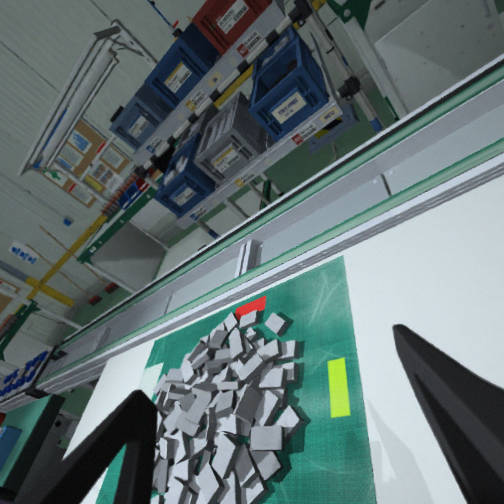

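Scene clock: 44.20 s of 4600.00 s.
left_arm: end_effector_position=(+0.2134, +0.2933, +0.0131) grip_measured=+0.006 end_effector_quat_wxyz=(-0.001, +0.681, +0.732, +0.003) | right_arm: end_effector_position=(+0.3419, -0.3952, +0.2884) grip_measured=+1.000 end_effector_quat_wxyz=(+0.635, +0.048, +0.744, +0.202)
Joint positions: left_arm=[-0.357  1.554  0.814 -0.828 -0.005  1.341  0.047] | right_arm=[-0.683  0.908  0.658  0.021 -1.061  0.171  0.094]
Joint velocities: left_arm=[ 0.085 -0.007 -0.002 -0.022 -0.066  0.3    0.064] | right_arm=[ 0.007 -0.007  0.002 -0.022 -0.037  0.022  0.   ]
Joint torques (N m, as the arm reports them, + toward a larger angle): left_arm=[ 1.46 -5.14  7.05  0.49  0.09  0.09] | right_arm=[-0.02 -1.94  7.88  1.24 -0.15  0.02]
Steps of this call (steps 1 to 7: the last 7 steps of your previous action; steps 8 to 15: the first 8 steps of this action). Readings (joint positions):
8: left_arm=[-0.359 1.554 0.814 -0.828 -0.005 1.324] | right_arm=[-0.683 0.908 0.658 0.021 -1.061 0.171]
9: left_arm=[-0.359 1.554 0.814 -0.828 -0.005 1.324] | right_arm=[-0.683 0.908 0.658 0.021 -1.061 0.171]
11: left_arm=[-0.359 1.554 0.814 -0.828 -0.005 1.324] | right_arm=[-0.683 0.908 0.658 0.021 -1.061 0.171]
15: the state above

Scene clock: 44.70 s of 4600.00 s.
left_arm: end_effector_position=(+0.2130, +0.3664, +0.0131) grip_measured=+0.074 end_effector_quat_wxyz=(-0.003, +0.686, +0.728, +0.003) | right_arm: end_effector_position=(+0.3419, -0.3952, +0.2884) grip_measured=+1.000 end_effector_quat_wxyz=(+0.635, +0.048, +0.744, +0.202)
Joint positions: left_arm=[-0.05   1.554  0.814 -0.828 -0.009  1.661  0.05 ] | right_arm=[-0.683  0.908  0.658  0.021 -1.061  0.171  0.094]
Joint velocities: left_arm=[ 0.632 -0.017  0.012  0.037 -0.037  0.432 -0.024] | right_arm=[-0.012  0.002 -0.017  0.037  0.037 -0.066  0.   ]
Joint torques (N m, as the arm reports them, + toward a larger angle): left_arm=[ 0.21 -5.21  7.01  0.49  0.11  0.07] | right_arm=[-0.05 -1.94  7.87  1.22 -0.15  0.04]
Steps of this call (steps 1 to 7: the last 7 steps of your previous action; steps 8 to 15: the first 8 steps of this action). Readings (joint positions):
8: left_arm=[-0.229 1.554 0.814 -0.828 -0.006 1.497] | right_arm=[-0.683 0.908 0.658 0.021 -1.061 0.171]
9: left_arm=[-0.203 1.554 0.814 -0.828 -0.006 1.523] | right_arm=[-0.683 0.908 0.658 0.021 -1.061 0.171]
11: left_arm=[-0.150 1.554 0.814 -0.828 -0.007 1.573] | right_arm=[-0.683 0.908 0.658 0.021 -1.061 0.171]
15: the state above

Scene clock: 45.20 s of 4600.00 s.
left_arm: end_effector_position=(+0.2100, +0.3887, +0.0131) grip_measured=-0.418 end_effector_quat_wxyz=(-0.002, +0.674, +0.738, +0.006) | right_arm: end_effector_position=(+0.3419, -0.3952, +0.2884) grip_measured=+1.000 end_effector_quat_wxyz=(+0.635, +0.048, +0.744, +0.202)
Joint positions: left_arm=[ 0.043  1.554  0.814 -0.821 -0.01   1.723  0.027] | right_arm=[-0.683  0.908  0.658  0.021 -1.061  0.171  0.094]
Joint velocities: left_arm=[ 0.017 -0.017 -0.002 -0.022 -0.051  0.007 -0.011] | right_arm=[-0.002  0.012  0.012  0.037 -0.11   0.037  0.   ]
Joint torques (N m, as the arm reports them, + toward a larger angle): left_arm=[ 0.21 -5.19  7.    0.43  0.13  0.08] | right_arm=[-0.04 -1.97  7.89  1.22 -0.15  0.03]
Steps of this call (steps 1 to 7: the last 7 steps of your previous action; steps 8 to 15: the first 8 steps of this action). Readings (joint positions):
8: left_arm=[0.042 1.554 0.814 -0.828 -0.010 1.721] | right_arm=[-0.683 0.908 0.658 0.021 -1.061 0.171]
9: left_arm=[0.043 1.554 0.814 -0.826 -0.010 1.721] | right_arm=[-0.683 0.908 0.658 0.021 -1.061 0.171]
11: left_arm=[0.043 1.554 0.814 -0.824 -0.010 1.722] | right_arm=[-0.683 0.908 0.658 0.021 -1.061 0.171]
15: the state above
camera_calibration (this result's frames):
cam_left_wrist: T_world_to_cam=[[-0.948511, -0.316634, -0.00837127, 0.33094], [-0.187826, 0.540979, 0.819795, -0.16911], [-0.255047, 0.779156, -0.572596, -0.137628], [0, 0, 0, 1]] pos_world=[0.247035, 0.303506, 0.0626007]
cam_right_wrist: T_world_to_cam=[[0.12338, -0.728116, -0.674259, -0.131961], [-0.684326, 0.429629, -0.589167, 0.620247], [0.718663, 0.534104, -0.445261, 0.194762], [0, 0, 0, 1]] pos_world=[0.300764, -0.466582, 0.363173]

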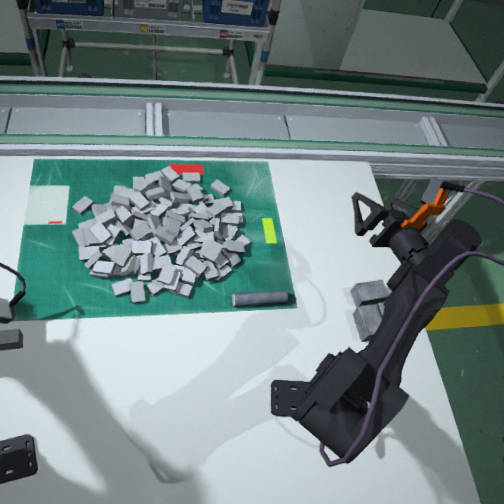

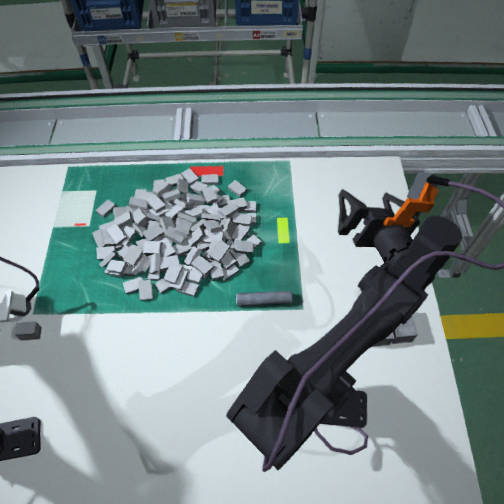

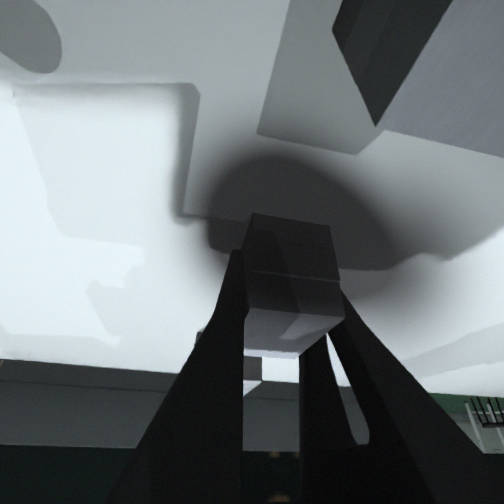

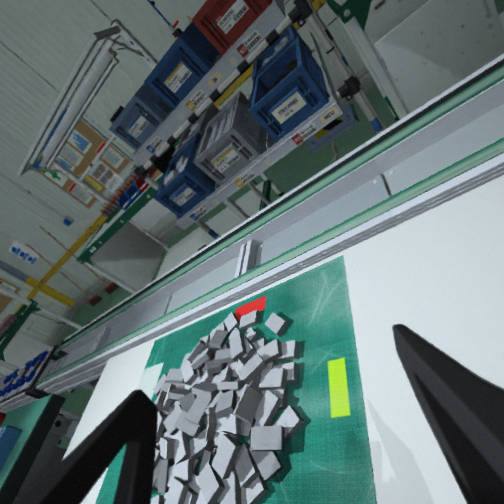

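Scene clock: 45.70 s of 4600.00 s.
left_arm: end_effector_position=(+0.2100, +0.3887, +0.0131) grip_measured=+0.032 end_effector_quat_wxyz=(-0.002, +0.639, +0.769, +0.006) | right_arm: end_effector_position=(+0.3419, -0.3952, +0.2884) grip_measured=+1.000 end_effector_quat_wxyz=(+0.635, +0.048, +0.744, +0.202)
Joint positions: left_arm=[ 0.043  1.554  0.814 -0.821 -0.01   1.63   0.048] | right_arm=[-0.683  0.908  0.658  0.021 -1.061  0.171  0.094]
Joint velocities: left_arm=[ 0.002 -0.007  0.007 -0.051 -0.007 -1.077  0.072] | right_arm=[-0.007 -0.017 -0.022 -0.007 -0.007  0.007  0.   ]
Joint torques (N m, as the arm reports them, + toward a larger angle): left_arm=[ 0.24 -5.22  7.08  0.42  0.1  -0.01] | right_arm=[-0.03 -1.95  7.89  1.23 -0.15  0.02]
Steps of this call (steps 1 to 7: the last 7 steps of your previous action; steps 8 to 15: the first 8 steps of this action). Readings (joint positions):
8: left_arm=[0.043 1.554 0.814 -0.821 -0.010 1.723] | right_arm=[-0.683 0.908 0.658 0.021 -1.061 0.171]
9: left_arm=[0.043 1.554 0.814 -0.821 -0.010 1.723] | right_arm=[-0.683 0.908 0.658 0.021 -1.061 0.171]
11: left_arm=[0.043 1.554 0.814 -0.821 -0.010 1.723] | right_arm=[-0.683 0.908 0.658 0.021 -1.061 0.171]
15: the state above

Scene clock: 46.20 s of 4600.00 s.
left_arm: end_effector_position=(+0.2100, +0.3887, +0.0131) grip_measured=+0.357 end_effector_quat_wxyz=(+0.002, +0.096, +0.995, +0.006) | right_arm: end_effector_position=(+0.3419, -0.3952, +0.2884) grip_measured=+1.000 end_effector_quat_wxyz=(+0.635, +0.048, +0.744, +0.202)
Joint positions: left_arm=[ 0.043  1.554  0.814 -0.821 -0.01   0.435  0.064] | right_arm=[-0.683  0.908  0.658  0.021 -1.061  0.171  0.094]
Joint velocities: left_arm=[ 0.002 -0.002  0.007 -0.11  -0.022 -2.015 -0.001] | right_arm=[ 0.007  0.002 -0.017 -0.037  0.022  0.022  0.   ]
Joint torques (N m, as the arm reports them, + toward a larger angle): left_arm=[ 0.34 -5.18  6.99  0.41  0.14 -0.02] | right_arm=[-0.03 -1.93  7.87  1.23 -0.15  0.03]
Steps of this call (steps 1 to 7: the last 7 steps of your previous action; steps 8 to 15: the first 8 steps of this action). Readings (joint positions):
8: left_arm=[0.043 1.554 0.814 -0.821 -0.010 1.041] | right_arm=[-0.683 0.908 0.658 0.021 -1.061 0.171]
9: left_arm=[0.043 1.554 0.814 -0.821 -0.010 0.948] | right_arm=[-0.683 0.908 0.658 0.021 -1.061 0.171]
11: left_arm=[0.043 1.554 0.814 -0.821 -0.010 0.763] | right_arm=[-0.683 0.908 0.658 0.021 -1.061 0.171]
15: the state above

Scene clock: 46.70 s of 4600.00 s.
left_arm: end_effector_position=(+0.2102, +0.3876, +0.0131) grip_measured=-0.065 end_effector_quat_wxyz=(+0.004, -0.044, +0.999, +0.003) | right_arm: end_effector_position=(+0.3419, -0.3952, +0.2884) grip_measured=+1.000 end_effector_quat_wxyz=(+0.635, +0.048, +0.744, +0.202)
Joint positions: left_arm=[ 0.043  1.554  0.814 -0.821 -0.004  0.156  0.044] | right_arm=[-0.683  0.908  0.658  0.021 -1.061  0.171  0.094]
Joint velocities: left_arm=[-0.022  0.002 -0.012 -0.095  0.022  0.007 -0.011] | right_arm=[-0.007 -0.017 -0.022  0.022  0.022  0.022  0.   ]
Joint torques (N m, as the arm reports them, + toward a larger angle): left_arm=[ 0.25 -5.18  7.05  0.44  0.02 -0.08] | right_arm=[-0.04 -1.91  7.9   1.23 -0.14  0.03]
Steps of this call (steps 1 to 7: the last 7 steps of your previous action; steps 8 to 15: the first 8 steps of this action). Readings (joint positions):
8: left_arm=[0.043 1.554 0.814 -0.821 -0.008 0.166] | right_arm=[-0.683 0.908 0.658 0.021 -1.061 0.171]
9: left_arm=[0.043 1.554 0.814 -0.821 -0.008 0.164] | right_arm=[-0.683 0.908 0.658 0.021 -1.061 0.171]
11: left_arm=[0.043 1.554 0.814 -0.821 -0.007 0.160] | right_arm=[-0.683 0.908 0.658 0.021 -1.061 0.171]
15: the state above

Scene clock: 47.20 s of 4600.00 s.
left_arm: end_effector_position=(+0.2069, +0.3867, +0.0131) grip_measured=+0.220 end_effector_quat_wxyz=(-0.003, -0.044, +0.999, +0.001) | right_arm: end_effector_position=(+0.3419, -0.3952, +0.2884) grip_measured=+1.000 end_effector_quat_wxyz=(+0.635, +0.048, +0.744, +0.202)
Joint positions: left_arm=[ 0.043  1.554  0.814 -0.836 -0.004  0.155  0.057] | right_arm=[-0.683  0.908  0.658  0.021 -1.061  0.171  0.094]
Joint velocities: left_arm=[-0.007 -0.007 -0.017 -0.256  0.066 -0.037  0.054] | right_arm=[ 0.007  0.002 -0.017 -0.095  0.007  0.007  0.   ]
Joint torques (N m, as the arm reports them, + toward a larger angle): left_arm=[ 0.23 -6.09  8.92  0.32  0.04  0.01] | right_arm=[-0.03 -1.94  7.87  1.22 -0.15  0.02]
Steps of this call (steps 1 to 7: the last 7 steps of your previous action; steps 8 to 15: the first 8 steps of this action). Readings (joint positions):
8: left_arm=[0.043 1.554 0.814 -0.821 -0.004 0.155] | right_arm=[-0.683 0.908 0.658 0.021 -1.061 0.171]
9: left_arm=[0.043 1.554 0.814 -0.821 -0.004 0.155] | right_arm=[-0.683 0.908 0.658 0.021 -1.061 0.171]
11: left_arm=[0.043 1.554 0.814 -0.821 -0.004 0.155] | right_arm=[-0.683 0.908 0.658 0.021 -1.061 0.171]
15: the state above
camera_calibration (this result's frames):
cam_left_wrist: T_world_to_cam=[[0.314201, -0.949351, -0.00324705, 0.310767], [-0.545998, -0.183501, 0.817443, 0.185667], [-0.776636, -0.255068, -0.576, 0.370995], [0, 0, 0, 1]] pos_world=[0.291859, 0.423726, 0.0629304]
cam_right_wrist: T_world_to_cam=[[0.12338, -0.728116, -0.674259, -0.131961], [-0.684326, 0.429629, -0.589167, 0.620247], [0.718663, 0.534104, -0.445261, 0.194762], [0, 0, 0, 1]] pos_world=[0.300764, -0.466582, 0.363173]

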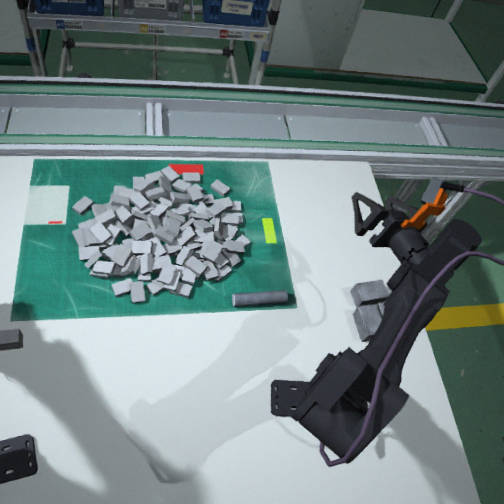

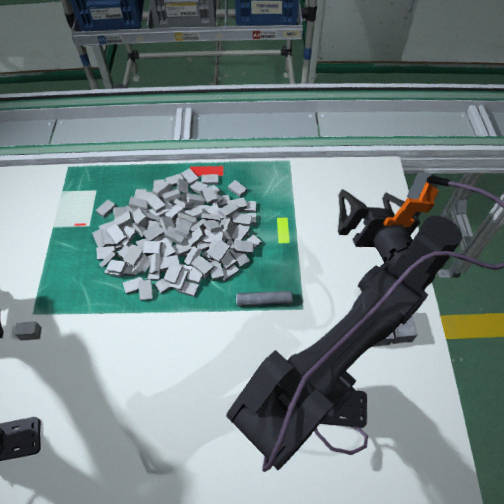

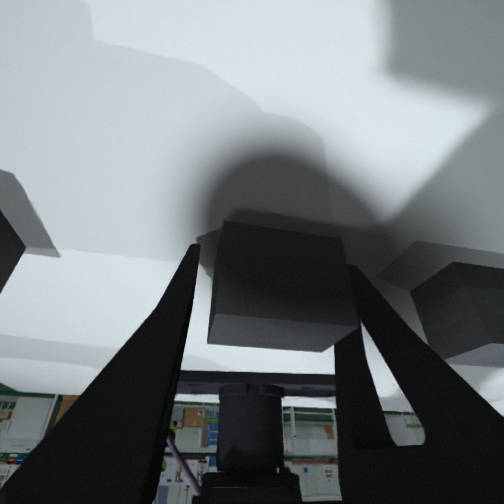

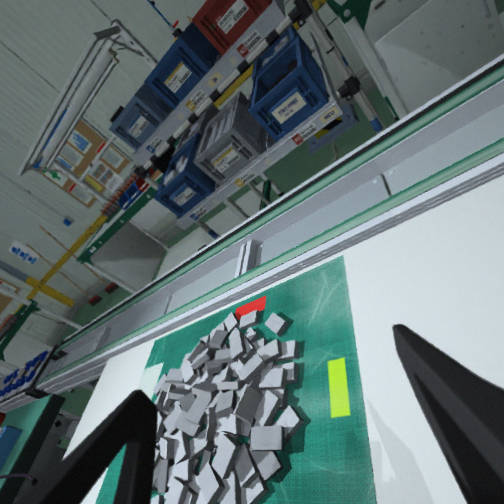

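Scene clock: 47.70 s of 4600.00 s.
left_arm: end_effector_position=(+0.2277, +0.3919, +0.1121) grip_measured=+0.297 end_effector_quat_wxyz=(+0.041, -0.044, +0.998, +0.010) | right_arm: end_effector_position=(+0.3419, -0.3952, +0.2884) grip_measured=+1.000 end_effector_quat_wxyz=(+0.635, +0.048, +0.744, +0.202)
Joint positions: left_arm=[ 0.043  1.437  1.115 -1.164 -0.004  0.155  0.061] | right_arm=[-0.683  0.908  0.658  0.021 -1.061  0.171  0.094]
Joint velocities: left_arm=[ 0.012 -0.388  0.891 -0.813  0.007  0.037 -0.   ] | right_arm=[-0.022 -0.007 -0.012  0.051 -0.081  0.037  0.   ]
Joint torques (N m, as the arm reports them, + toward a larger angle): left_arm=[ 0.31 -6.35  8.97  0.52  0.03 -0.01] | right_arm=[ 0.   -1.94  7.86  1.23 -0.15  0.02]
Steps of this call (steps 1 to 7: the last 7 steps of your previous action; steps 8 to 15: the first 8 steps of this action). Readings (joint positions):
8: left_arm=[0.043 1.526 0.911 -0.979 -0.004 0.155] | right_arm=[-0.683 0.908 0.658 0.021 -1.061 0.171]
9: left_arm=[0.043 1.515 0.936 -1.004 -0.004 0.155] | right_arm=[-0.683 0.908 0.658 0.021 -1.061 0.171]
11: left_arm=[0.043 1.491 0.992 -1.055 -0.004 0.155] | right_arm=[-0.683 0.908 0.658 0.021 -1.061 0.171]
15: the state above
camera_calibration (this result's frames):
cam_left_wrist: T_world_to_cam=[[0.314182, -0.949356, 0.00366298, 0.308673], [-0.615079, -0.200614, 0.762517, 0.145659], [-0.723165, -0.241822, -0.646958, 0.436094], [0, 0, 0, 1]] pos_world=[0.30798, 0.427719, 0.169937]
cam_right_wrist: T_world_to_cam=[[0.12338, -0.728116, -0.674259, -0.131961], [-0.684326, 0.429629, -0.589167, 0.620247], [0.718663, 0.534104, -0.445261, 0.194762], [0, 0, 0, 1]] pos_world=[0.300764, -0.466582, 0.363173]

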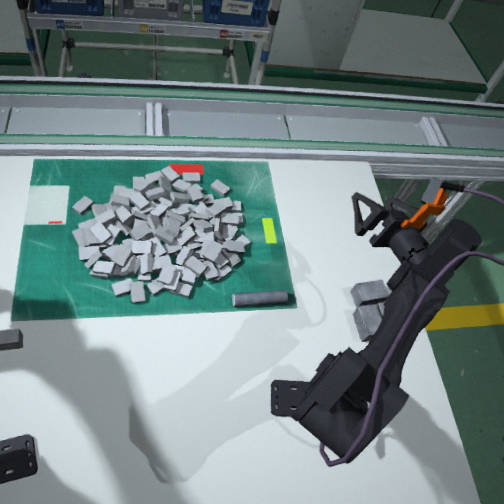

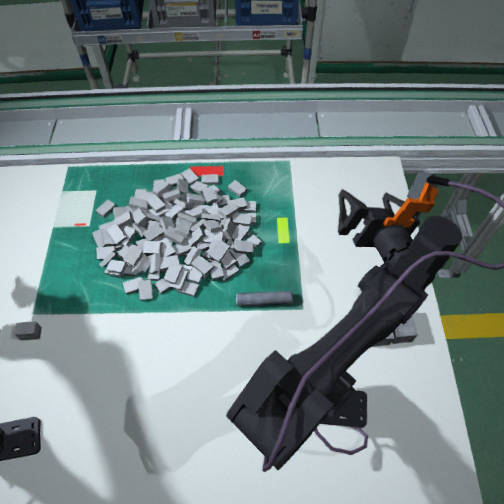

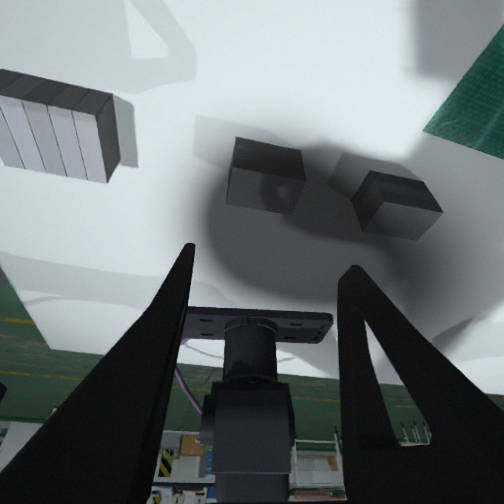

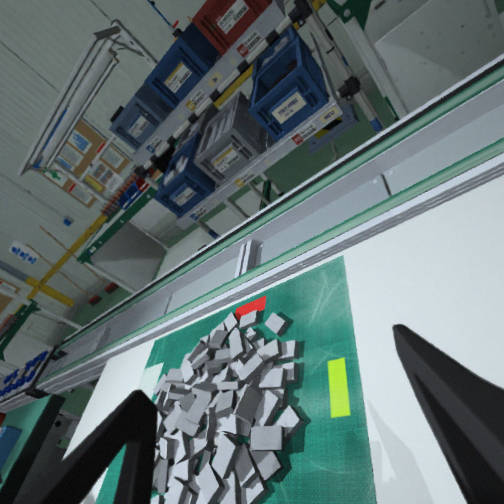

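Scene clock: 48.13 s of 4600.00 s.
left_arm: end_effector_position=(+0.2207, +0.3902, +0.2130) grip_measured=+0.297 end_effector_quat_wxyz=(+0.119, -0.044, +0.992, +0.026) | right_arm: end_effector_position=(+0.3419, -0.3952, +0.2884) grip_measured=+1.000 end_effector_quat_wxyz=(+0.635, +0.048, +0.744, +0.202)
Joint positions: left_arm=[ 0.043  1.306  1.392 -1.413 -0.004  0.155  0.061] | right_arm=[-0.683  0.908  0.658  0.021 -1.061  0.171  0.094]
Joint velocities: left_arm=[ 0.027 -0.09   0.168 -0.198 -0.037  0.037  0.   ] | right_arm=[ 0.022  0.002 -0.002  0.037 -0.051 -0.081  0.   ]
Joint torques (N m, as the arm reports them, + toward a larger angle): left_arm=[ 0.38 -3.99  8.56  0.88  0.05 -0.02] | right_arm=[ 0.01 -1.91  7.88  1.23 -0.14  0.02]
Steps of this call (steps 1 to 7: the last 7 steps of your previous action; steps 8 to 13: the first 6 steps of this action). Readings (joint positions):
8: left_arm=[0.043 1.338 1.328 -1.356 -0.004 0.155] | right_arm=[-0.683 0.908 0.658 0.021 -1.061 0.171]
9: left_arm=[0.043 1.329 1.347 -1.372 -0.004 0.155] | right_arm=[-0.683 0.908 0.658 0.021 -1.061 0.171]
11: left_arm=[0.043 1.315 1.375 -1.397 -0.004 0.155] | right_arm=[-0.683 0.908 0.658 0.021 -1.061 0.171]
13: the state above
camera_calibration (this result's frames):
cam_left_wrist: T_world_to_cam=[[0.312679, -0.949728, 0.0157653, 0.306753], [-0.724414, -0.227698, 0.650675, 0.12262], [-0.614375, -0.214873, -0.759193, 0.485299], [0, 0, 0, 1]] pos_world=[0.291068, 0.42353, 0.283814]
cam_right_wrist: T_world_to_cam=[[0.12338, -0.728116, -0.674259, -0.131961], [-0.684326, 0.429629, -0.589167, 0.620247], [0.718663, 0.534104, -0.445261, 0.194762], [0, 0, 0, 1]] pos_world=[0.300764, -0.466582, 0.363173]

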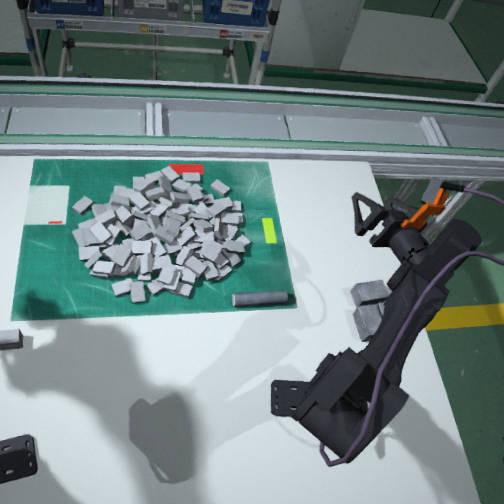

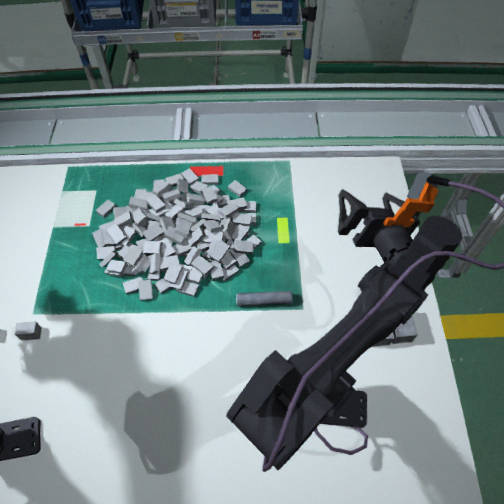

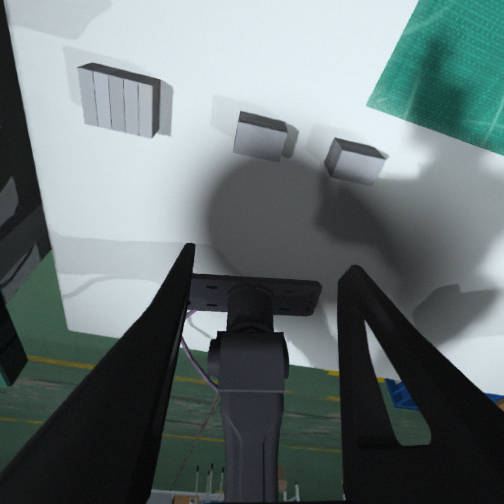

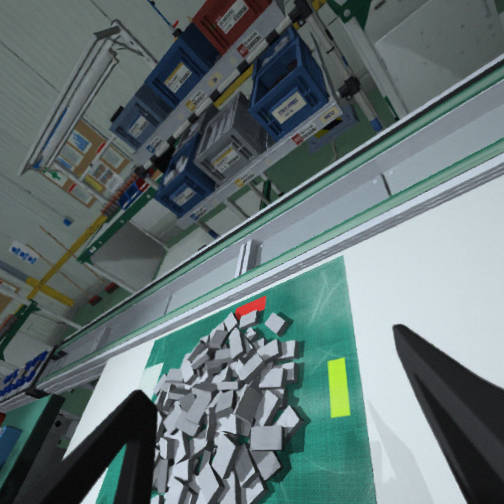

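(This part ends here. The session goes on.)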